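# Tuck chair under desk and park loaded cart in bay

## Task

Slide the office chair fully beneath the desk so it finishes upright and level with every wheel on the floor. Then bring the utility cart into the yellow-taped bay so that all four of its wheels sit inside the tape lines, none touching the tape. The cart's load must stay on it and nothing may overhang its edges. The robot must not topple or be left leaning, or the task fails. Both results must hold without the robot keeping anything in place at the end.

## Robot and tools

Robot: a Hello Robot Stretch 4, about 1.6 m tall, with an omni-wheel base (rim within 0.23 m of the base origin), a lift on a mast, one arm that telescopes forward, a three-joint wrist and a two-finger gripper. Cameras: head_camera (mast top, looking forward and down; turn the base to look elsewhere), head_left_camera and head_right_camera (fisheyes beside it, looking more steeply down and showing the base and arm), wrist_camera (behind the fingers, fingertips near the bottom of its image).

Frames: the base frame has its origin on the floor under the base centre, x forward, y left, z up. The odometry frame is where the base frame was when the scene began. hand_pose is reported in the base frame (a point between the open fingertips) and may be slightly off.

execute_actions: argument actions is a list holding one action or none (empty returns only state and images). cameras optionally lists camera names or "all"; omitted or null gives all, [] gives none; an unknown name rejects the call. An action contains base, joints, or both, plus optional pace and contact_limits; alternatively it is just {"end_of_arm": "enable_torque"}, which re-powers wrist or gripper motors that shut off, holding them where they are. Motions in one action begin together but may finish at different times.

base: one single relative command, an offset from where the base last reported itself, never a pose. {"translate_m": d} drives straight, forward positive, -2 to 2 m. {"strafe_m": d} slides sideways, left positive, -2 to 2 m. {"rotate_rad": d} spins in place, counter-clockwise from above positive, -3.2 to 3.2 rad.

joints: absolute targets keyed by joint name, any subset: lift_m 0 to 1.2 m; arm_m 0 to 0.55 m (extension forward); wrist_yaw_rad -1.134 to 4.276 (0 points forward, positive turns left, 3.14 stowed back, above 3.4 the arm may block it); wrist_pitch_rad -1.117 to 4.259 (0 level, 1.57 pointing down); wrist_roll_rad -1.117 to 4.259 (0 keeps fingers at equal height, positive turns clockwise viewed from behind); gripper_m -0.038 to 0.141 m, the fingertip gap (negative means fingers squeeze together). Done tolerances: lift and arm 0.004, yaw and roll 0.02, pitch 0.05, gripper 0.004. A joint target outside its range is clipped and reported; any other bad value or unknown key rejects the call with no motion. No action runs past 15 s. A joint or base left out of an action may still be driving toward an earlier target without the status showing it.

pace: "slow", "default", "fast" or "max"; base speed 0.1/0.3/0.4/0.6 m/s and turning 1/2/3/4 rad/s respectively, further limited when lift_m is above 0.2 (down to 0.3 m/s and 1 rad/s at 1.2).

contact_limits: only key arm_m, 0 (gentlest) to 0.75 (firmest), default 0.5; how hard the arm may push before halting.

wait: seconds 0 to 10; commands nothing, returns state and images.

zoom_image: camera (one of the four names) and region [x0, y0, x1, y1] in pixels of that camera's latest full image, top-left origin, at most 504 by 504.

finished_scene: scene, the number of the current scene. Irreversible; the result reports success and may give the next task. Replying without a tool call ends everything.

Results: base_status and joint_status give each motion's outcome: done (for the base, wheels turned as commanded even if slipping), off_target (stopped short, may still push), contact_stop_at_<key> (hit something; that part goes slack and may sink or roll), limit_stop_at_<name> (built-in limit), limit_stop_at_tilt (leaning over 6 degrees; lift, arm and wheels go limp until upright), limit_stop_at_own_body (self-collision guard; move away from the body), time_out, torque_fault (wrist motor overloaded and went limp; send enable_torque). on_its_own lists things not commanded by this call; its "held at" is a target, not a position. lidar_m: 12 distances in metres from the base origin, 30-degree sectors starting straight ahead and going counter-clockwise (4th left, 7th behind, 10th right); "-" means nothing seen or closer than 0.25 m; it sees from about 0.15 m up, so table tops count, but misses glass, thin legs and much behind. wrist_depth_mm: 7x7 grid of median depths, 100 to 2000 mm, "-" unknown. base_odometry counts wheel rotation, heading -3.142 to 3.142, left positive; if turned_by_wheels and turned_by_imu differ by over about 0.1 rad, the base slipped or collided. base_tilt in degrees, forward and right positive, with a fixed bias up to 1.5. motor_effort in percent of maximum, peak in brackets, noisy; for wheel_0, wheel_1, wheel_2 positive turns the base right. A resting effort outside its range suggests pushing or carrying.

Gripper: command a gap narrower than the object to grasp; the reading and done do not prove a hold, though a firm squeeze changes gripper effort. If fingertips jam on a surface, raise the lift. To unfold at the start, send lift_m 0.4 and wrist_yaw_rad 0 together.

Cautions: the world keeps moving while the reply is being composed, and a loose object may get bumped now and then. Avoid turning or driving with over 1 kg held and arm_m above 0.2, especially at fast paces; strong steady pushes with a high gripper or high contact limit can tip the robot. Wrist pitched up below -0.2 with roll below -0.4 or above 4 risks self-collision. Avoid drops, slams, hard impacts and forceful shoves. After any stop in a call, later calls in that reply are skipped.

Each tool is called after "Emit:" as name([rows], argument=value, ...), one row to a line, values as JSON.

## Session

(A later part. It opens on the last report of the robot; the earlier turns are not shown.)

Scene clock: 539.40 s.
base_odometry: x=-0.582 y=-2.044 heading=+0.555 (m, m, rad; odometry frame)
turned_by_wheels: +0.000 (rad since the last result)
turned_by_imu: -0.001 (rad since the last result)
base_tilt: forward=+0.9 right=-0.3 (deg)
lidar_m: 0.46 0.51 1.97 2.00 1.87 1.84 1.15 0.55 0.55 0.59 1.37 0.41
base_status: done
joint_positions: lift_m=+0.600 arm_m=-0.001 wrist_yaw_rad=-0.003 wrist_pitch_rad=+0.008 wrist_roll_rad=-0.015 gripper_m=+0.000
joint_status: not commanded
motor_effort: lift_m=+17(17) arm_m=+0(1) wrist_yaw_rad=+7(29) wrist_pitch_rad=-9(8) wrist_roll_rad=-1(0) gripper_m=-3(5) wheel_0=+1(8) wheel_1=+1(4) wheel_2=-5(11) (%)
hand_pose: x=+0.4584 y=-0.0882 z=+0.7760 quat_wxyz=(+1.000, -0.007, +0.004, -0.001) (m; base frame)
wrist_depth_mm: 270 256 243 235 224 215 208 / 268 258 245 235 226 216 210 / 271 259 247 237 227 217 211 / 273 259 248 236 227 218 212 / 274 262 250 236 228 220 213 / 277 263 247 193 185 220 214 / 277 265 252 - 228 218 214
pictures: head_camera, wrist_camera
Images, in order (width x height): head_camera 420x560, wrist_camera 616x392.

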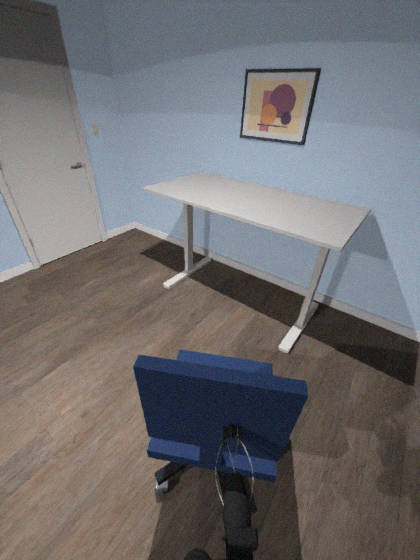

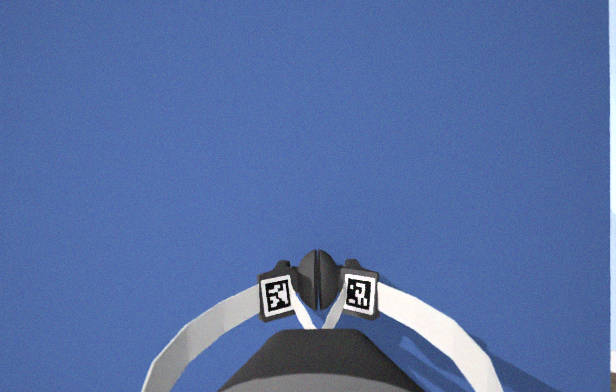

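Emit:
execute_actions([
  {"base":{"translate_m":-0.07}},
], cameras=[])

Emit:
execute_actions([
  {"base":{"strafe_m":0.04},"joints":{"gripper_m":0.14}},
], cameras=[])

Emit:
execute_actions([
  {"base":{"translate_m":0.55},"pace":"slow"},
], cameras=["head_camera","wrist_camera","head_left_camera"])

Scene clock: 557.50 s.
base_odometry: x=-0.641 y=-2.081 heading=+0.555 (m, m, rad; odometry frame)
turned_by_wheels: +0.000 (rad since the last result)
turned_by_imu: +0.000 (rad since the last result)
base_tilt: forward=+0.8 right=-0.3 (deg)
lidar_m: 0.51 0.58 2.00 2.40 1.81 1.77 1.07 0.51 0.50 0.54 0.79 0.49
base_status: done
joint_positions: lift_m=+0.600 arm_m=-0.001 wrist_yaw_rad=+0.000 wrist_pitch_rad=+0.008 wrist_roll_rad=-0.015 gripper_m=+0.000
joint_status: not commanded
motor_effort: lift_m=+17(17) arm_m=+0(0) wrist_yaw_rad=+0(9) wrist_pitch_rad=-8(8) wrist_roll_rad=+0(0) gripper_m=-3(4) wheel_0=+0(1) wheel_1=+0(3) wheel_2=+0(8) (%)
hand_pose: x=+0.4586 y=-0.0875 z=+0.7760 quat_wxyz=(+1.000, -0.007, +0.004, +0.000) (m; base frame)
wrist_depth_mm: - 340 320 301 290 279 1618 / 351 332 319 304 293 281 1708 / 351 338 322 309 293 281 1661 / 355 338 320 307 296 285 1661 / - 338 324 306 296 283 1708 / - 342 322 191 183 283 1708 / 1576 345 327 - 296 283 1576
pictures: none
No camera images: the call's "cameras" was empty. Leave "cameras" out to get every camera's image.

Scene clock: 559.87 s.
base_odometry: x=-0.662 y=-2.047 heading=+0.555 (m, m, rad; odometry frame)
turned_by_wheels: +0.000 (rad since the last result)
turned_by_imu: +0.000 (rad since the last result)
base_tilt: forward=+0.8 right=-0.3 (deg)
lidar_m: 0.53 2.92 1.97 2.36 1.80 1.76 1.12 0.87 0.54 0.59 0.87 0.52
base_status: done
joint_positions: lift_m=+0.600 arm_m=-0.001 wrist_yaw_rad=+0.000 wrist_pitch_rad=+0.008 wrist_roll_rad=-0.015 gripper_m=+0.140
joint_status: all done
motor_effort: lift_m=+17(17) arm_m=+0(0) wrist_yaw_rad=+1(1) wrist_pitch_rad=-8(8) wrist_roll_rad=-2(1) gripper_m=+1(4) wheel_0=+1(10) wheel_1=-1(10) wheel_2=+1(2) (%)
hand_pose: x=+0.4586 y=-0.0875 z=+0.7760 quat_wxyz=(+1.000, -0.007, +0.004, +0.000) (m; base frame)
wrist_depth_mm: - - 327 310 297 286 274 / - 343 327 312 297 286 277 / - 342 327 310 300 287 278 / - 342 329 314 301 287 281 / - 347 329 317 300 287 281 / - 349 327 312 300 285 283 / 1756 349 334 - 301 293 282
pictures: none
No camera images: the call's "cameras" was empty. Leave "cameras" out to get every camera's image.

Scene clock: 566.67 s.
base_odometry: x=-0.195 y=-1.757 heading=+0.555 (m, m, rad; odometry frame)
turned_by_wheels: +0.000 (rad since the last result)
turned_by_imu: -0.002 (rad since the last result)
base_tilt: forward=+0.8 right=-0.4 (deg)
lidar_m: 0.43 0.46 2.55 1.77 2.24 2.20 1.55 0.88 0.86 1.26 1.86 0.45
base_status: done
joint_positions: lift_m=+0.600 arm_m=-0.001 wrist_yaw_rad=+0.002 wrist_pitch_rad=+0.007 wrist_roll_rad=-0.015 gripper_m=+0.140
joint_status: not commanded
motor_effort: lift_m=+17(18) arm_m=+0(0) wrist_yaw_rad=-7(35) wrist_pitch_rad=-6(8) wrist_roll_rad=+1(0) gripper_m=+0(1) wheel_0=+3(3) wheel_1=+2(4) wheel_2=-3(16) (%)
hand_pose: x=+0.4587 y=-0.0868 z=+0.7762 quat_wxyz=(+1.000, -0.007, +0.004, +0.001) (m; base frame)
wrist_depth_mm: 233 233 235 235 233 236 235 / 234 233 236 236 235 236 236 / 235 236 236 235 236 236 236 / 236 236 237 236 236 238 237 / 238 236 237 238 238 237 240 / 238 238 238 238 239 240 239 / 239 238 241 - 239 241 240
pictures: head_camera, head_left_camera, wrist_camera
Images, in order (width x height): head_camera 420x560, head_left_camera 420x672, wrist_camera 616x392.

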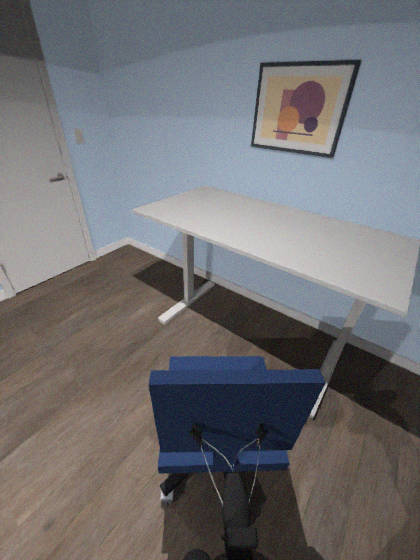

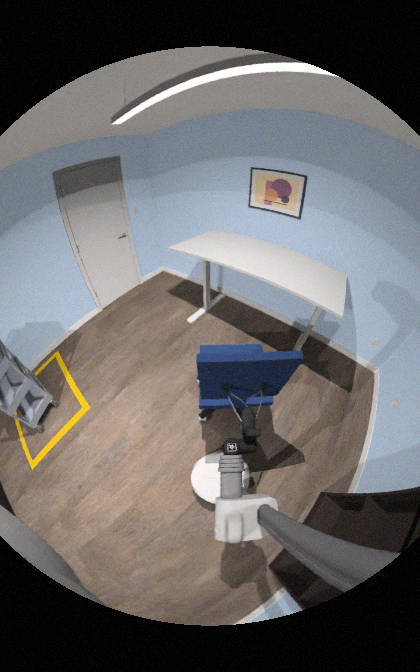

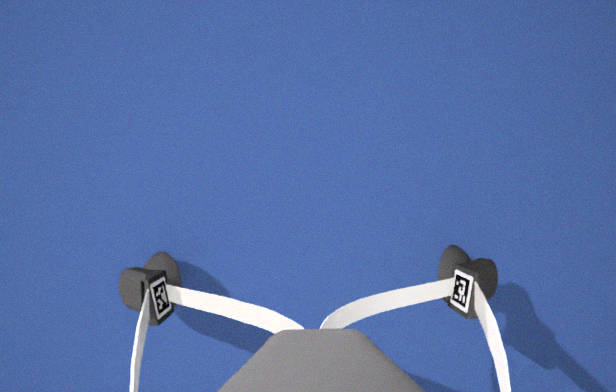

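Emit:
execute_actions([
  {"base":{"translate_m":0.43},"pace":"slow"},
], cameras=["head_camera","head_left_camera"])

Scene clock: 581.97 s.
base_odometry: x=+0.170 y=-1.530 heading=+0.555 (m, m, rad; odometry frame)
turned_by_wheels: +0.000 (rad since the last result)
turned_by_imu: +0.000 (rad since the last result)
base_tilt: forward=+0.6 right=-0.1 (deg)
lidar_m: 0.44 0.46 2.30 1.74 2.62 2.56 1.88 1.13 1.12 1.52 0.71 0.47
base_status: done
joint_positions: lift_m=+0.600 arm_m=-0.001 wrist_yaw_rad=+0.002 wrist_pitch_rad=+0.007 wrist_roll_rad=-0.015 gripper_m=+0.140
joint_status: not commanded
motor_effort: lift_m=+17(17) arm_m=+0(1) wrist_yaw_rad=-7(10) wrist_pitch_rad=-5(6) wrist_roll_rad=+0(0) gripper_m=-2(1) wheel_0=+3(5) wheel_1=+3(5) wheel_2=-2(10) (%)
hand_pose: x=+0.4587 y=-0.0867 z=+0.7762 quat_wxyz=(+1.000, -0.007, +0.004, +0.001) (m; base frame)
wrist_depth_mm: 229 233 238 244 250 256 262 / 228 235 239 244 252 258 260 / 230 235 240 246 251 257 264 / 230 236 241 246 254 259 264 / 232 236 242 247 253 258 266 / 233 236 242 247 253 259 266 / 233 238 244 - 256 262 267
pictures: head_camera, head_left_camera
Images, in order (width x height): head_camera 420x560, head_left_camera 420x672.

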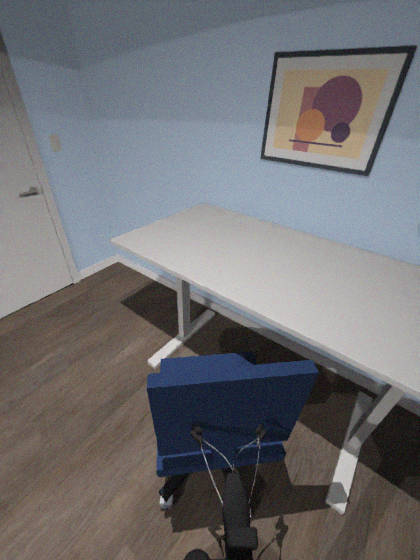

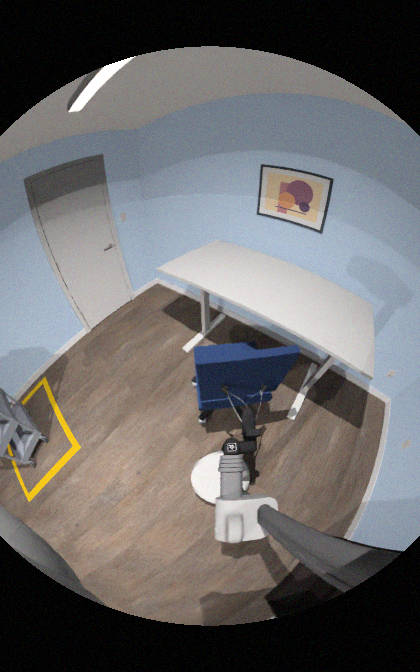

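Emit:
execute_actions([
  {"base":{"translate_m":-0.12}},
], cameras=[])

Emit:
execute_actions([
  {"base":{"strafe_m":0.66},"joints":{"gripper_m":0.0}},
], cameras=[])

Emit:
execute_actions([
  {"base":{"rotate_rad":-0.62}},
], cameras=["head_camera","wrist_camera"])

Scene clock: 603.30 s.
base_odometry: x=+0.068 y=-1.594 heading=+0.555 (m, m, rad; odometry frame)
turned_by_wheels: +0.000 (rad since the last result)
turned_by_imu: +0.000 (rad since the last result)
base_tilt: forward=+0.9 right=-0.2 (deg)
lidar_m: 0.56 0.62 2.36 1.75 2.51 2.46 1.76 1.07 1.04 1.46 0.82 0.59
base_status: done
joint_positions: lift_m=+0.600 arm_m=-0.001 wrist_yaw_rad=+0.000 wrist_pitch_rad=+0.007 wrist_roll_rad=-0.015 gripper_m=+0.140
joint_status: not commanded
motor_effort: lift_m=+17(17) arm_m=+0(0) wrist_yaw_rad=-2(9) wrist_pitch_rad=-7(6) wrist_roll_rad=-1(1) gripper_m=-1(2) wheel_0=+0(1) wheel_1=-1(5) wheel_2=+0(7) (%)
hand_pose: x=+0.4585 y=-0.0873 z=+0.7762 quat_wxyz=(+1.000, -0.007, +0.004, +0.000) (m; base frame)
wrist_depth_mm: 1983 - 1921 1618 1366 1182 1138 / 1921 347 359 364 373 384 1060 / 1983 347 357 366 375 387 732 / 1921 349 359 366 377 382 1138 / - 349 359 370 377 384 1138 / 1983 345 362 368 377 389 1138 / 1756 353 362 - 384 392 1160
pictures: none
No camera images: the call's "cameras" was empty. Leave "cameras" out to get every camera's image.

Scene clock: 606.83 s.
base_odometry: x=-0.280 y=-1.033 heading=+0.555 (m, m, rad; odometry frame)
turned_by_wheels: +0.000 (rad since the last result)
turned_by_imu: -0.001 (rad since the last result)
base_tilt: forward=+0.8 right=-0.3 (deg)
lidar_m: 1.30 1.87 1.83 1.08 2.14 2.09 2.22 1.61 1.58 2.03 0.80 0.74
base_status: done
joint_positions: lift_m=+0.600 arm_m=-0.001 wrist_yaw_rad=+0.000 wrist_pitch_rad=+0.007 wrist_roll_rad=-0.015 gripper_m=+0.000
joint_status: all done
motor_effort: lift_m=+18(17) arm_m=+0(0) wrist_yaw_rad=+0(3) wrist_pitch_rad=-6(6) wrist_roll_rad=+0(0) gripper_m=-5(4) wheel_0=+1(4) wheel_1=-2(6) wheel_2=+1(2) (%)
hand_pose: x=+0.4585 y=-0.0874 z=+0.7762 quat_wxyz=(+1.000, -0.007, +0.004, +0.000) (m; base frame)
wrist_depth_mm: 1499 1756 - - 1863 1618 1430 / 1537 1808 - - 1863 1661 1430 / 1537 1808 - - 1863 1182 1042 / 1464 1808 - - 1921 1576 1430 / 1499 1756 - - 1921 1661 1430 / 1499 1756 - 191 183 1618 1499 / 1464 1661 1661 - 1576 723 723
pictures: none
No camera images: the call's "cameras" was empty. Leave "cameras" out to get every camera's image.

Scene clock: 608.23 s.
base_odometry: x=-0.280 y=-1.033 heading=-0.065 (m, m, rad; odometry frame)
turned_by_wheels: -0.620 (rad since the last result)
turned_by_imu: -0.632 (rad since the last result)
base_tilt: forward=+0.8 right=-0.2 (deg)
lidar_m: 0.76 1.26 1.91 1.83 1.08 1.22 2.11 2.21 2.00 1.56 1.97 0.93
base_status: done
joint_positions: lift_m=+0.600 arm_m=-0.001 wrist_yaw_rad=+0.000 wrist_pitch_rad=+0.007 wrist_roll_rad=-0.015 gripper_m=+0.000
joint_status: not commanded
motor_effort: lift_m=+17(18) arm_m=+0(0) wrist_yaw_rad=+0(1) wrist_pitch_rad=-6(6) wrist_roll_rad=-2(0) gripper_m=-4(6) wheel_0=+0(8) wheel_1=+0(9) wheel_2=+0(7) (%)
hand_pose: x=+0.4585 y=-0.0874 z=+0.7762 quat_wxyz=(+1.000, -0.007, +0.004, +0.000) (m; base frame)
wrist_depth_mm: 1756 1756 1808 1756 1756 1708 1708 / 1808 1808 1808 1756 1708 1756 1756 / 1808 1756 1756 564 647 1138 1756 / 1808 1863 1808 1756 654 1366 1756 / 1921 1921 1756 554 654 1366 1756 / 1863 1756 946 192 184 1756 1756 / 1863 1661 798 - 676 1308 1618
pictures: head_camera, wrist_camera
Images, in order (width x height): head_camera 420x560, wrist_camera 616x392.

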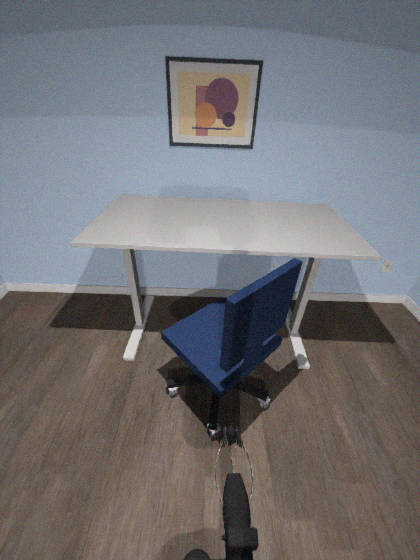

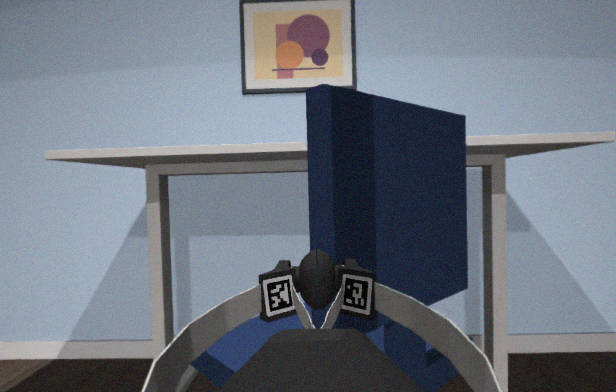

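Emit:
execute_actions([
  {"base":{"strafe_m":-0.045}},
], cameras=[])

Emit:
execute_actions([
  {"base":{"translate_m":0.3}},
], cameras=["wrist_camera"])

Scene clock: 619.43 s.
base_odometry: x=-0.283 y=-1.078 heading=-0.065 (m, m, rad; odometry frame)
turned_by_wheels: +0.000 (rad since the last result)
turned_by_imu: +0.000 (rad since the last result)
base_tilt: forward=+0.7 right=-0.3 (deg)
lidar_m: 0.76 1.27 1.96 1.87 1.09 1.28 2.11 2.18 1.91 1.52 1.91 0.99
base_status: done
joint_positions: lift_m=+0.600 arm_m=-0.001 wrist_yaw_rad=+0.000 wrist_pitch_rad=+0.007 wrist_roll_rad=-0.015 gripper_m=+0.000
joint_status: not commanded
motor_effort: lift_m=+17(18) arm_m=+0(0) wrist_yaw_rad=-1(1) wrist_pitch_rad=-7(7) wrist_roll_rad=-1(1) gripper_m=-4(4) wheel_0=-1(9) wheel_1=+0(4) wheel_2=-1(1) (%)
hand_pose: x=+0.4585 y=-0.0874 z=+0.7762 quat_wxyz=(+1.000, -0.007, +0.004, +0.000) (m; base frame)
wrist_depth_mm: 1808 1863 1808 1756 1808 1756 1708 / 1756 1863 1808 1756 1708 1756 1756 / 1808 1808 1756 574 691 1281 1708 / 1808 1863 1863 574 707 1756 1708 / 1808 1808 1756 559 715 1808 1756 / 1863 1808 946 191 184 1808 1708 / 1756 1576 759 - 768 1499 1661
pictures: none
No camera images: the call's "cameras" was empty. Leave "cameras" out to get every camera's image.

Scene clock: 621.90 s.
base_odometry: x=+0.017 y=-1.097 heading=-0.064 (m, m, rad; odometry frame)
turned_by_wheels: +0.000 (rad since the last result)
turned_by_imu: -0.001 (rad since the last result)
base_tilt: forward=+0.8 right=-0.2 (deg)
lidar_m: 0.45 0.73 1.95 1.88 1.28 1.37 2.42 2.51 1.59 1.52 1.92 0.59
base_status: done
joint_positions: lift_m=+0.600 arm_m=-0.001 wrist_yaw_rad=+0.000 wrist_pitch_rad=+0.007 wrist_roll_rad=-0.015 gripper_m=+0.000
joint_status: not commanded
motor_effort: lift_m=+17(17) arm_m=+0(0) wrist_yaw_rad=-1(1) wrist_pitch_rad=-6(6) wrist_roll_rad=+1(0) gripper_m=-4(5) wheel_0=+1(6) wheel_1=+0(4) wheel_2=+1(9) (%)
hand_pose: x=+0.4585 y=-0.0874 z=+0.7762 quat_wxyz=(+1.000, -0.007, +0.004, +0.000) (m; base frame)
wrist_depth_mm: 1499 1499 1430 263 343 1464 1430 / 1499 1464 1499 263 334 452 1464 / 1464 891 683 263 332 452 866 / 1499 1499 1537 263 334 459 1464 / 1499 1576 1464 248 334 455 1499 / 1537 1537 257 192 183 455 1430 / 1537 1138 723 - 349 413 1499
pictures: wrist_camera
Images, in order (width x height): wrist_camera 616x392.

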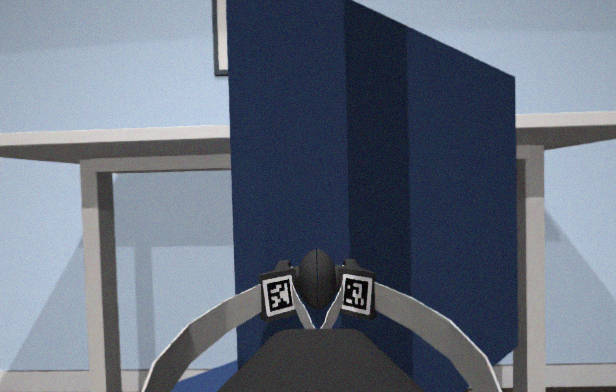

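Emit:
execute_actions([
  {"base":{"strafe_m":-0.06}},
], cameras=[])

Emit:
execute_actions([
  {"base":{"translate_m":0.22},"pace":"slow"},
], cameras=["wrist_camera","head_camera"])

Scene clock: 634.63 s.
base_odometry: x=+0.013 y=-1.157 heading=-0.064 (m, m, rad; odometry frame)
turned_by_wheels: +0.000 (rad since the last result)
turned_by_imu: +0.000 (rad since the last result)
base_tilt: forward=+0.7 right=-0.3 (deg)
lidar_m: 0.45 0.63 2.01 1.94 1.33 1.43 2.42 2.52 1.53 1.46 1.85 0.65
base_status: done
joint_positions: lift_m=+0.600 arm_m=-0.001 wrist_yaw_rad=+0.000 wrist_pitch_rad=+0.007 wrist_roll_rad=-0.015 gripper_m=+0.000
joint_status: not commanded
motor_effort: lift_m=+17(17) arm_m=+0(0) wrist_yaw_rad=-1(1) wrist_pitch_rad=-7(7) wrist_roll_rad=-1(0) gripper_m=-5(5) wheel_0=+0(10) wheel_1=+1(8) wheel_2=+0(1) (%)
hand_pose: x=+0.4585 y=-0.0874 z=+0.7762 quat_wxyz=(+1.000, -0.007, +0.004, +0.000) (m; base frame)
wrist_depth_mm: 1499 1499 262 329 1464 1430 1430 / 1464 1499 263 317 407 1499 1464 / 1118 699 263 320 407 654 878 / 1499 1499 263 317 407 991 1464 / 1499 1537 263 303 407 991 1464 / 1537 1537 245 191 183 1008 1537 / 1618 1499 256 - 421 1008 1464
pictures: none
No camera images: the call's "cameras" was empty. Leave "cameras" out to get every camera's image.

Scene clock: 638.10 s.
base_odometry: x=+0.232 y=-1.171 heading=-0.065 (m, m, rad; odometry frame)
turned_by_wheels: -0.001 (rad since the last result)
turned_by_imu: -0.002 (rad since the last result)
base_tilt: forward=+0.8 right=-0.3 (deg)
lidar_m: 0.31 0.32 0.98 1.91 1.49 1.48 2.64 2.57 1.54 1.46 0.98 0.55
base_status: done
joint_positions: lift_m=+0.600 arm_m=-0.001 wrist_yaw_rad=-0.007 wrist_pitch_rad=+0.008 wrist_roll_rad=-0.015 gripper_m=+0.000
joint_status: not commanded
on_its_own: wrist_yaw_rad is at rest, and its effort (+19) is outside its rest range (-13 to +13)
motor_effort: lift_m=+17(18) arm_m=+0(0) wrist_yaw_rad=+19(41) wrist_pitch_rad=-7(6) wrist_roll_rad=+0(1) gripper_m=-5(5) wheel_0=-2(9) wheel_1=+0(6) wheel_2=-5(13) (%)
hand_pose: x=+0.4579 y=-0.0894 z=+0.7761 quat_wxyz=(+1.000, -0.007, +0.004, -0.003) (m; base frame)
wrist_depth_mm: 149 171 201 245 312 1229 1281 / 149 172 202 245 310 445 473 / 149 172 202 246 309 661 750 / 150 171 201 246 309 1229 1008 / 150 172 202 231 310 1255 1042 / 150 171 189 186 185 1255 1042 / 150 168 197 - 324 384 1042
pictures: head_camera, wrist_camera
Images, in order (width x height): head_camera 420x560, wrist_camera 616x392.

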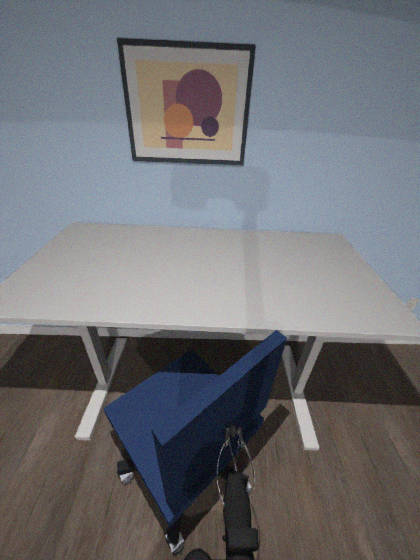

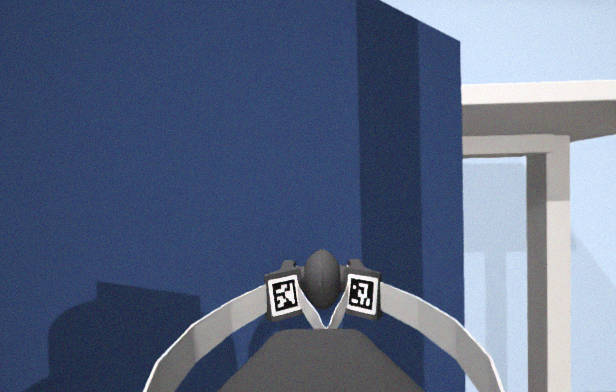

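Emit:
execute_actions([
  {"base":{"translate_m":-0.13}},
], cameras=[])

Emit:
execute_actions([
  {"base":{"strafe_m":0.27},"pace":"slow"},
], cameras=["wrist_camera","head_camera"])

Scene clock: 654.20 s.
base_odometry: x=+0.103 y=-1.163 heading=-0.065 (m, m, rad; odometry frame)
turned_by_wheels: +0.000 (rad since the last result)
turned_by_imu: +0.000 (rad since the last result)
base_tilt: forward=+0.7 right=-0.2 (deg)
lidar_m: 0.43 0.48 2.00 1.94 1.37 1.45 2.51 2.60 1.53 1.46 1.85 0.67
base_status: done
joint_positions: lift_m=+0.600 arm_m=-0.001 wrist_yaw_rad=+0.000 wrist_pitch_rad=+0.008 wrist_roll_rad=-0.015 gripper_m=+0.000
joint_status: not commanded
motor_effort: lift_m=+17(17) arm_m=+0(0) wrist_yaw_rad=+0(19) wrist_pitch_rad=-7(7) wrist_roll_rad=+0(1) gripper_m=-5(6) wheel_0=-2(4) wheel_1=+0(6) wheel_2=-2(9) (%)
hand_pose: x=+0.4585 y=-0.0875 z=+0.7761 quat_wxyz=(+1.000, -0.007, +0.004, +0.000) (m; base frame)
wrist_depth_mm: 252 257 303 1336 1366 1366 1366 / 1430 258 304 366 466 1366 1336 / 615 259 303 366 462 831 878 / 976 258 306 368 466 1397 1430 / 976 258 303 343 466 1366 1397 / 960 259 283 191 183 1366 1366 / 960 252 297 - 480 931 1397
pictures: none
No camera images: the call's "cameras" was empty. Leave "cameras" out to get every camera's image.

Scene clock: 658.03 s.
base_odometry: x=+0.120 y=-0.893 heading=-0.065 (m, m, rad; odometry frame)
turned_by_wheels: +0.000 (rad since the last result)
turned_by_imu: +0.000 (rad since the last result)
base_tilt: forward=+0.7 right=-0.4 (deg)
lidar_m: 0.47 0.84 1.69 1.66 1.35 1.19 2.52 2.60 1.81 1.74 1.16 0.47
base_status: done
joint_positions: lift_m=+0.600 arm_m=-0.001 wrist_yaw_rad=+0.000 wrist_pitch_rad=+0.008 wrist_roll_rad=-0.015 gripper_m=+0.000
joint_status: not commanded
motor_effort: lift_m=+17(17) arm_m=+1(0) wrist_yaw_rad=+0(20) wrist_pitch_rad=-8(7) wrist_roll_rad=-2(1) gripper_m=-5(4) wheel_0=-2(6) wheel_1=+1(10) wheel_2=-1(4) (%)
hand_pose: x=+0.4585 y=-0.0875 z=+0.7761 quat_wxyz=(+1.000, -0.007, +0.004, +0.000) (m; base frame)
wrist_depth_mm: 1397 1397 1397 263 257 293 332 / 1397 1464 1397 266 259 290 327 / 1464 866 699 268 260 293 330 / 1430 1430 1464 273 258 296 330 / 1464 1430 1366 244 259 296 334 / 1464 1430 1430 191 184 294 336 / 1464 1430 1397 - 267 285 334
pictures: head_camera, wrist_camera
Images, in order (width x height): head_camera 420x560, wrist_camera 616x392.

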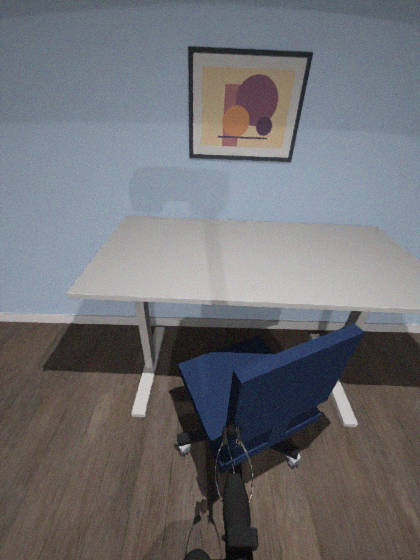

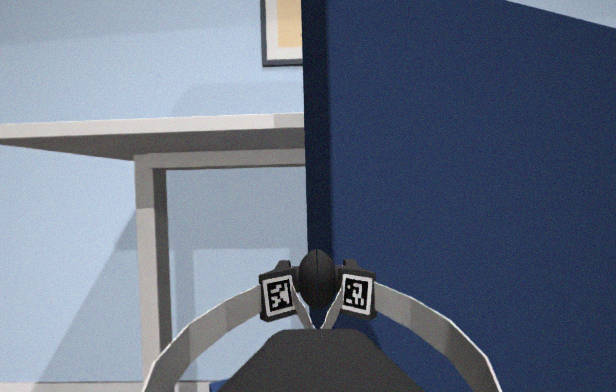

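Emit:
execute_actions([
  {"base":{"strafe_m":-0.05}},
], cameras=[])

Emit:
execute_actions([
  {"base":{"translate_m":0.14},"pace":"slow"},
], cameras=["wrist_camera","head_camera"])

Scene clock: 666.53 s.
base_odometry: x=+0.117 y=-0.943 heading=-0.066 (m, m, rad; odometry frame)
turned_by_wheels: +0.000 (rad since the last result)
turned_by_imu: +0.000 (rad since the last result)
base_tilt: forward=+0.9 right=-0.1 (deg)
lidar_m: 0.44 0.86 1.78 1.72 1.34 1.25 2.52 2.60 1.76 1.70 1.18 0.50
base_status: done
joint_positions: lift_m=+0.600 arm_m=-0.001 wrist_yaw_rad=+0.000 wrist_pitch_rad=+0.008 wrist_roll_rad=-0.015 gripper_m=+0.000
joint_status: not commanded
motor_effort: lift_m=+17(17) arm_m=+0(0) wrist_yaw_rad=+0(1) wrist_pitch_rad=-7(7) wrist_roll_rad=+0(0) gripper_m=-4(4) wheel_0=-1(1) wheel_1=+0(9) wheel_2=-1(2) (%)
hand_pose: x=+0.4585 y=-0.0875 z=+0.7761 quat_wxyz=(+1.000, -0.007, +0.004, +0.000) (m; base frame)
wrist_depth_mm: 1397 1366 1430 254 283 325 1336 / 1366 1397 1397 253 283 320 362 / 820 866 597 255 287 322 364 / 1430 1464 1430 255 286 324 364 / 1430 1430 1397 249 285 327 366 / 1430 1464 243 191 183 325 364 / 1464 1430 1397 - 293 315 368
pictures: none
No camera images: the call's "cameras" was empty. Leave "cameras" out to get every camera's image.

Scene clock: 669.20 s.
base_odometry: x=+0.256 y=-0.952 heading=-0.065 (m, m, rad; odometry frame)
turned_by_wheels: +0.000 (rad since the last result)
turned_by_imu: +0.000 (rad since the last result)
base_tilt: forward=+0.8 right=-0.3 (deg)
lidar_m: 0.42 0.66 1.78 1.70 1.63 1.35 2.68 2.76 1.77 1.69 0.95 0.47
base_status: done
joint_positions: lift_m=+0.600 arm_m=-0.001 wrist_yaw_rad=+0.001 wrist_pitch_rad=+0.008 wrist_roll_rad=-0.015 gripper_m=+0.000
joint_status: not commanded
motor_effort: lift_m=+17(17) arm_m=+0(0) wrist_yaw_rad=-3(16) wrist_pitch_rad=-7(8) wrist_roll_rad=-2(1) gripper_m=-4(4) wheel_0=+4(7) wheel_1=+2(6) wheel_2=-3(11) (%)
hand_pose: x=+0.4586 y=-0.0871 z=+0.7762 quat_wxyz=(+1.000, -0.007, +0.004, +0.001) (m; base frame)
wrist_depth_mm: 1281 230 232 234 235 238 240 / 1281 230 232 234 236 238 240 / 634 232 233 236 238 240 241 / 1281 234 235 237 238 240 241 / 1281 235 236 236 238 240 243 / 1281 236 186 193 186 243 245 / 1336 236 237 - 242 244 245
pictures: head_camera, wrist_camera
Images, in order (width x height): head_camera 420x560, wrist_camera 616x392.

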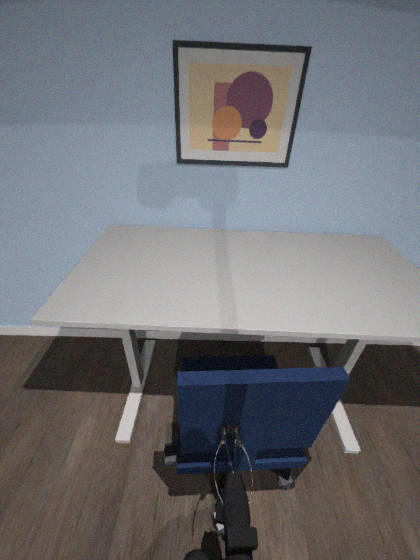

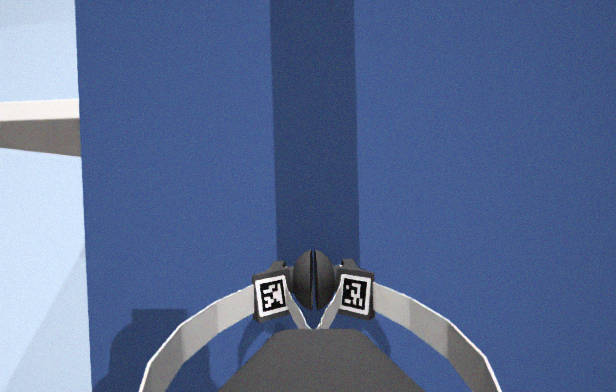

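Emit:
execute_actions([
  {"base":{"translate_m":-0.07}},
], cameras=[])

Emit:
execute_actions([
  {"base":{"strafe_m":-0.075},"joints":{"gripper_m":0.14}},
], cameras=[])

Emit:
execute_actions([
  {"base":{"translate_m":0.4},"pace":"slow"},
], cameras=["wrist_camera","head_camera"])

Scene clock: 679.27 s.
base_odometry: x=+0.187 y=-0.948 heading=-0.065 (m, m, rad; odometry frame)
turned_by_wheels: +0.000 (rad since the last result)
turned_by_imu: +0.000 (rad since the last result)
base_tilt: forward=+0.7 right=-0.2 (deg)
lidar_m: 0.47 0.78 1.79 1.71 1.48 1.27 2.58 2.67 1.76 1.68 1.05 0.55
base_status: done
joint_positions: lift_m=+0.600 arm_m=-0.001 wrist_yaw_rad=+0.000 wrist_pitch_rad=+0.008 wrist_roll_rad=-0.015 gripper_m=+0.000
joint_status: not commanded
motor_effort: lift_m=+17(17) arm_m=+1(1) wrist_yaw_rad=-2(4) wrist_pitch_rad=-7(7) wrist_roll_rad=-1(0) gripper_m=-4(4) wheel_0=-1(13) wheel_1=+1(5) wheel_2=+0(7) (%)
hand_pose: x=+0.4585 y=-0.0873 z=+0.7762 quat_wxyz=(+1.000, -0.007, +0.004, +0.000) (m; base frame)
wrist_depth_mm: 1366 1336 303 303 306 307 309 / 1336 301 303 306 307 310 312 / 640 530 304 307 306 309 312 / 1366 891 303 306 310 314 314 / 1366 878 306 307 314 312 317 / 1336 904 304 191 184 314 317 / 1366 904 309 - 315 315 319
pictures: none
No camera images: the call's "cameras" was empty. Leave "cameras" out to get every camera's image.

Scene clock: 681.63 s.
base_odometry: x=+0.182 y=-1.023 heading=-0.065 (m, m, rad; odometry frame)
turned_by_wheels: +0.000 (rad since the last result)
turned_by_imu: +0.000 (rad since the last result)
base_tilt: forward=+0.7 right=-0.2 (deg)
lidar_m: 0.47 0.55 1.85 1.77 1.44 1.34 2.59 2.69 1.69 1.63 1.05 0.57
base_status: done
joint_positions: lift_m=+0.600 arm_m=-0.001 wrist_yaw_rad=+0.000 wrist_pitch_rad=+0.008 wrist_roll_rad=-0.015 gripper_m=+0.140
joint_status: all done
motor_effort: lift_m=+17(17) arm_m=+0(0) wrist_yaw_rad=-3(3) wrist_pitch_rad=-7(7) wrist_roll_rad=+0(0) gripper_m=+0(6) wheel_0=-1(12) wheel_1=+2(4) wheel_2=+1(1) (%)
hand_pose: x=+0.4585 y=-0.0873 z=+0.7762 quat_wxyz=(+1.000, -0.007, +0.004, +0.000) (m; base frame)
wrist_depth_mm: 1336 304 309 309 312 314 1281 / 303 304 306 310 312 315 410 / 539 304 307 310 314 317 436 / 1336 307 307 314 315 319 580 / 1336 307 309 314 317 317 585 / 1397 307 312 315 317 320 585 / 1366 310 312 - 320 319 591
pictures: none
No camera images: the call's "cameras" was empty. Leave "cameras" out to get every camera's image.

Scene clock: 688.47 s.
base_odometry: x=+0.353 y=-0.983 heading=-0.569 (m, m, rad; odometry frame)
turned_by_wheels: -0.504 (rad since the last result)
turned_by_imu: -0.343 (rad since the last result)
base_tilt: forward=+0.8 right=-0.2 (deg)
lidar_m: 0.54 0.56 0.69 1.70 1.68 1.38 1.43 2.71 2.47 1.70 2.01 0.75
base_status: translate_m limit_stop_at_tilt (by the wheels' count: +0.161 of +0.400)
joint_positions: lift_m=+0.598 arm_m=-0.001 wrist_yaw_rad=+0.000 wrist_pitch_rad=+0.008 wrist_roll_rad=-0.014 gripper_m=+0.140
joint_status: not commanded
on_its_own: the wheels are slack since a limit_stop_at_tilt; lift_m is slack since a limit_stop_at_tilt; arm_m is slack since a limit_stop_at_tilt
motor_effort: lift_m=+19(22) arm_m=+0(1) wrist_yaw_rad=-1(92) wrist_pitch_rad=-8(68) wrist_roll_rad=-4(24) gripper_m=+0(9) wheel_0=+0(9) wheel_1=+0(9) wheel_2=+0(27) (%)
hand_pose: x=+0.4586 y=-0.0874 z=+0.7742 quat_wxyz=(+1.000, -0.007, +0.004, +0.000) (m; base frame)
wrist_depth_mm: 1060 1098 1138 1308 1397 1499 1661 / 340 362 387 410 500 1499 1661 / 342 362 387 413 640 854 1618 / 343 364 387 415 1430 1576 1708 / 342 359 389 415 1397 1499 1661 / 342 359 384 407 442 976 1708 / 345 364 389 - 1430 991 1661
pictures: head_camera, wrist_camera
Images, in order (width x height): head_camera 420x560, wrist_camera 616x392.

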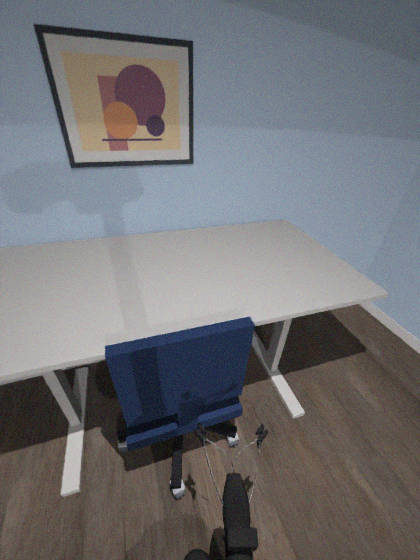

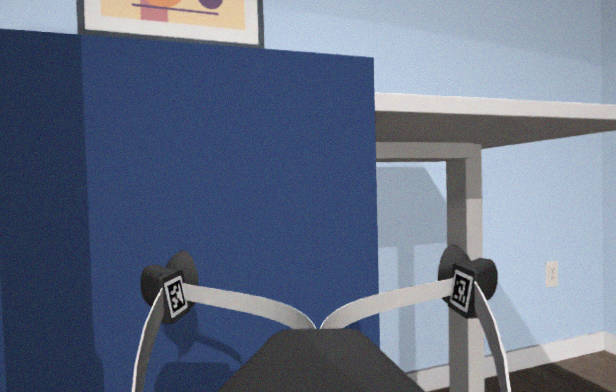

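Emit:
execute_actions([
  {"base":{"translate_m":-0.4},"joints":{"lift_m":0.6}},
], cameras=["head_camera","head_left_camera"])

Scene clock: 696.33 s.
base_odometry: x=+0.016 y=-0.768 heading=-0.569 (m, m, rad; odometry frame)
turned_by_wheels: +0.000 (rad since the last result)
turned_by_imu: +0.001 (rad since the last result)
base_tilt: forward=+0.6 right=-0.3 (deg)
lidar_m: 0.91 0.97 1.88 1.58 1.58 1.01 1.13 2.32 2.55 1.84 1.83 1.20
base_status: done
joint_positions: lift_m=+0.600 arm_m=-0.001 wrist_yaw_rad=+0.000 wrist_pitch_rad=+0.008 wrist_roll_rad=-0.014 gripper_m=+0.140
joint_status: all done
on_its_own: arm_m is slack since a limit_stop_at_tilt
motor_effort: lift_m=+22(20) arm_m=+0(0) wrist_yaw_rad=-1(3) wrist_pitch_rad=-8(8) wrist_roll_rad=-3(3) gripper_m=-1(0) wheel_0=+0(7) wheel_1=-1(3) wheel_2=+0(9) (%)
hand_pose: x=+0.4586 y=-0.0874 z=+0.7757 quat_wxyz=(+1.000, -0.007, +0.004, +0.000) (m; base frame)
wrist_depth_mm: 1397 1499 1576 1708 1756 1983 - / 1397 1464 1537 1708 1863 - - / 976 741 768 820 1255 1983 - / 1336 1464 759 809 1863 - - / 1366 1430 768 820 1863 - - / 1366 1464 778 809 1366 1863 - / 1366 1430 768 - 1366 1618 1618
pictures: head_camera, head_left_camera
Images, in order (width x height): head_camera 420x560, head_left_camera 420x672.

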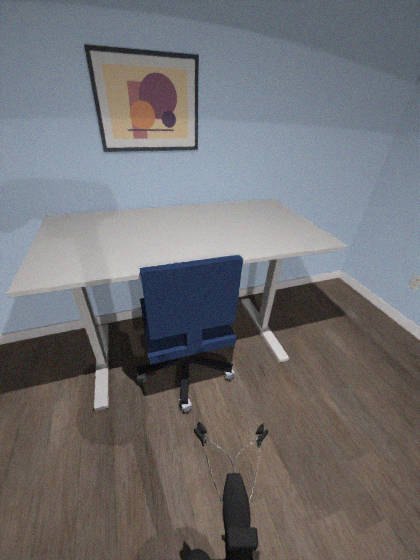

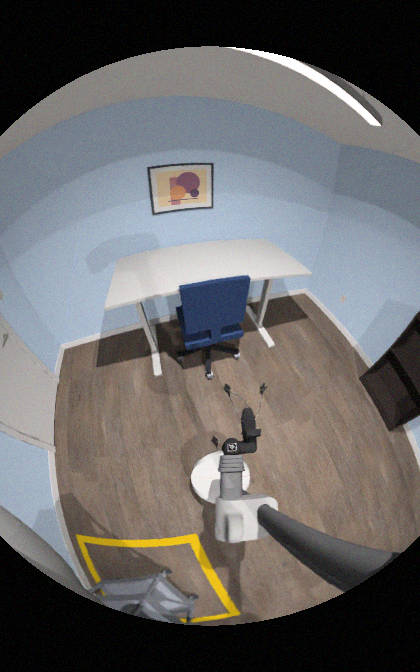

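Emit:
execute_actions(actions=[])

Scene clock: 717.17 s.
base_odometry: x=+0.016 y=-0.768 heading=-0.569 (m, m, rad; odometry frame)
turned_by_wheels: +0.000 (rad since the last result)
turned_by_imu: +0.000 (rad since the last result)
base_tilt: forward=+0.8 right=-0.3 (deg)
lidar_m: 0.93 0.97 1.88 1.58 1.56 1.01 1.13 2.32 2.59 1.85 1.85 1.20
base_status: done
joint_positions: lift_m=+0.600 arm_m=-0.001 wrist_yaw_rad=+0.000 wrist_pitch_rad=+0.008 wrist_roll_rad=-0.014 gripper_m=+0.140
joint_status: all done
on_its_own: arm_m is slack since a limit_stop_at_tilt
motor_effort: lift_m=+22(20) arm_m=+0(0) wrist_yaw_rad=-2(3) wrist_pitch_rad=-8(8) wrist_roll_rad=-3(3) gripper_m=-1(0) wheel_0=+0(7) wheel_1=+0(3) wheel_2=+0(9) (%)
hand_pose: x=+0.4586 y=-0.0874 z=+0.7757 quat_wxyz=(+1.000, -0.007, +0.004, +0.000) (m; base frame)
wrist_depth_mm: 1366 1464 1537 1708 1808 - - / 1397 1464 1618 1756 1808 1983 - / 976 741 759 831 1255 1921 - / 1336 1430 759 820 1808 - - / 1336 1464 768 809 1808 1983 - / 1397 1464 768 798 1366 1983 - / 1366 1430 778 - 1397 1708 1576
pictures: head_camera, head_left_camera, head_right_camera, wrist_camera
Images, in order (width x height): head_camera 420x560, head_left_camera 420x672, head_right_camera 420x672, wrist_camera 616x392.

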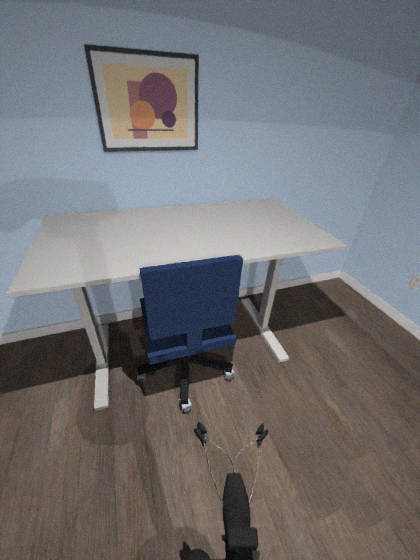

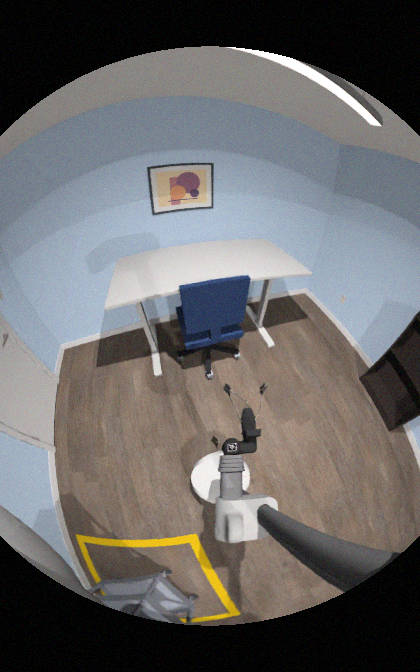

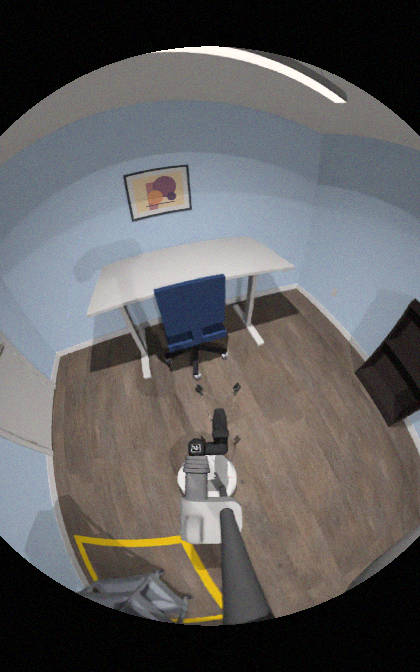

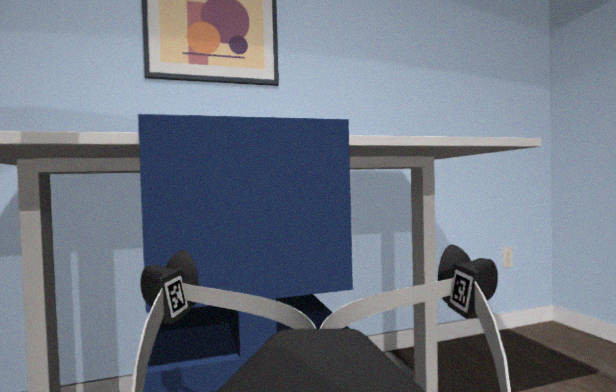

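Emit:
zoom_image(camera="head_left_camera", region=[40, 500, 280, 640])

Region (40, 500, 280, 640) of head_left_camera's 420x672 image, scaled by 2.100, with more detail than that image has; it fills the top 294 rows of this view, and the rest is white.

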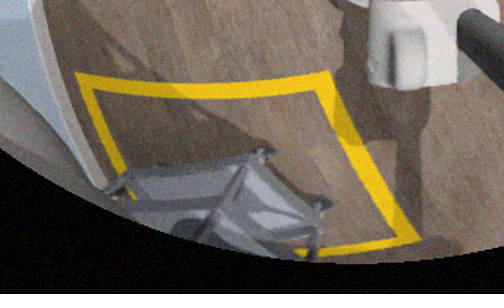

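Emit:
execute_actions([
  {"base":{"rotate_rad":2.2},"pace":"fast"},
], cameras=["head_camera","head_left_camera"])

Scene clock: 741.83 s.
base_odometry: x=+0.016 y=-0.768 heading=+1.632 (m, m, rad; odometry frame)
turned_by_wheels: +2.200 (rad since the last result)
turned_by_imu: +2.243 (rad since the last result)
base_tilt: forward=+0.7 right=-0.3 (deg)
lidar_m: 1.57 0.99 1.24 2.31 2.48 1.83 1.86 1.16 0.94 1.00 1.78 1.58
base_status: done
joint_positions: lift_m=+0.600 arm_m=-0.001 wrist_yaw_rad=+0.000 wrist_pitch_rad=+0.008 wrist_roll_rad=-0.014 gripper_m=+0.140
joint_status: not commanded
on_its_own: arm_m is slack since a limit_stop_at_tilt
motor_effort: lift_m=+21(22) arm_m=+0(0) wrist_yaw_rad=-2(3) wrist_pitch_rad=-8(8) wrist_roll_rad=-1(0) gripper_m=+0(0) wheel_0=+1(11) wheel_1=+2(4) wheel_2=+2(9) (%)
hand_pose: x=+0.4586 y=-0.0874 z=+0.7757 quat_wxyz=(+1.000, -0.007, +0.004, +0.000) (m; base frame)
wrist_depth_mm: 1863 1708 1499 1397 1336 1182 1118 / 1808 1661 1499 1397 1308 1229 1118 / 946 1661 1499 1397 1308 1229 1138 / 798 1281 1499 1397 1281 1182 1138 / 1756 1661 1576 1430 1336 1205 1138 / 1138 991 1537 1397 1308 1160 1182 / 820 1336 1537 - 1308 1255 1118
pictures: head_camera, head_left_camera
Images, in order (width x height): head_camera 420x560, head_left_camera 420x672.

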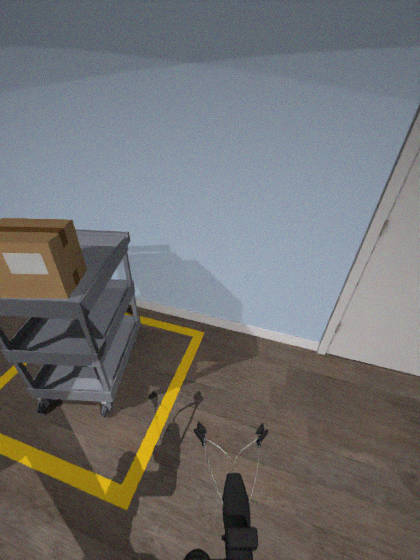

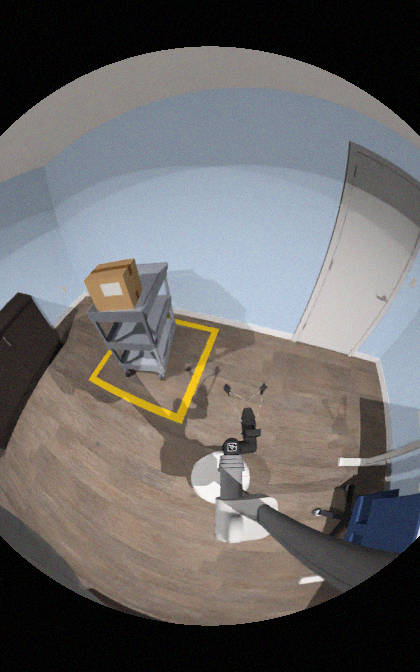

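Emit:
zoom_image(camera="head_left_camera", region=[60, 240, 240, 430])

Region (60, 240, 240, 430) of head_left_camera's 420x672 image, scaled by 2.653, with more detail than that image has; it fills the left 477 columns of this view, and the rest is white.

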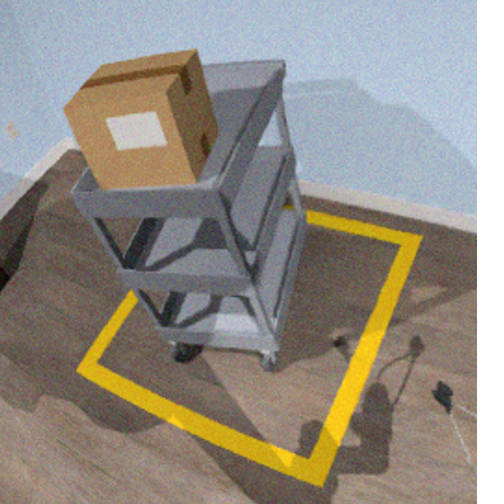

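Emit:
execute_actions([
  {"base":{"strafe_m":0.9},"pace":"fast"},
], cameras=["head_camera","head_left_camera"])

Emit:
zoom_image(camera="head_left_camera", region=[100, 220, 320, 440])

Scene clock: 759.50 s.
base_odometry: x=-0.882 y=-0.823 heading=+1.632 (m, m, rad; odometry frame)
turned_by_wheels: +0.000 (rad since the last result)
turned_by_imu: -0.001 (rad since the last result)
base_tilt: forward=+0.6 right=-0.2 (deg)
lidar_m: 0.85 1.67 1.44 1.42 1.68 1.90 1.61 1.91 1.80 1.80 2.10 0.89
base_status: done
joint_positions: lift_m=+0.600 arm_m=-0.001 wrist_yaw_rad=+0.000 wrist_pitch_rad=+0.008 wrist_roll_rad=-0.014 gripper_m=+0.140
joint_status: not commanded
on_its_own: arm_m is slack since a limit_stop_at_tilt
motor_effort: lift_m=+21(21) arm_m=+0(0) wrist_yaw_rad=+0(2) wrist_pitch_rad=-8(7) wrist_roll_rad=-3(3) gripper_m=+0(1) wheel_0=+2(11) wheel_1=+0(9) wheel_2=+0(1) (%)
hand_pose: x=+0.4586 y=-0.0874 z=+0.7757 quat_wxyz=(+1.000, -0.007, +0.004, +0.000) (m; base frame)
wrist_depth_mm: - - 1756 1618 1537 1464 1336 / - 1921 1863 741 741 1397 1308 / - 1983 1863 750 732 1430 1336 / - - 1863 647 640 634 1336 / - - 1863 1661 1499 1464 1464 / - - 1863 976 904 842 1397 / 1808 1708 1661 - 654 647 1397
pictures: head_camera, head_left_camera
Images, in order (width x height): head_camera 420x560, head_left_camera 420x672.

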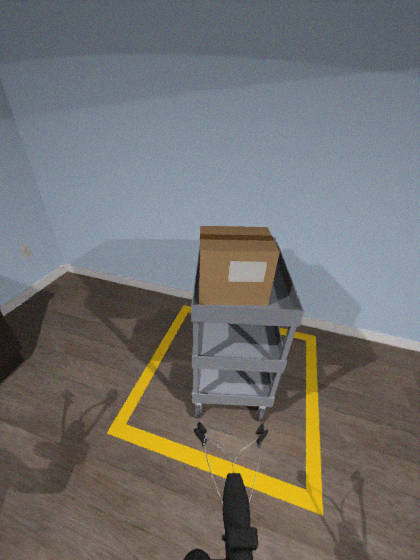

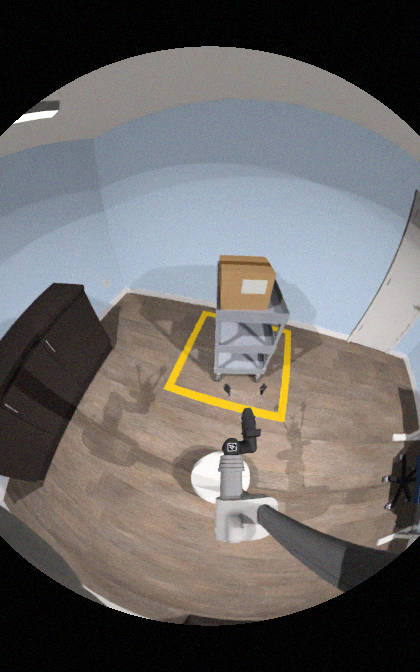

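Region (100, 220, 320, 440) of head_left_camera's 420x672 image, scaled by 2.291, with more detail than that image has.

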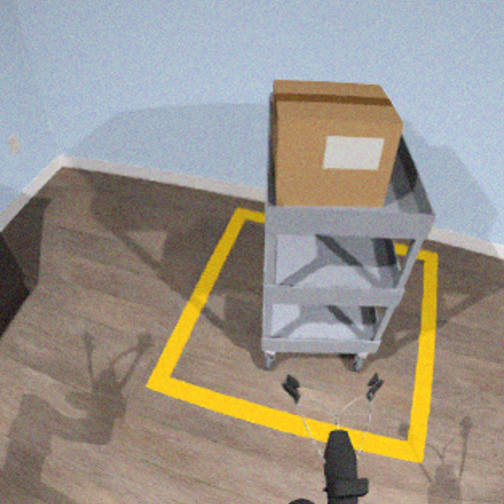

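Emit:
finished_scene(scene=2)

The scene is finished: the task was done.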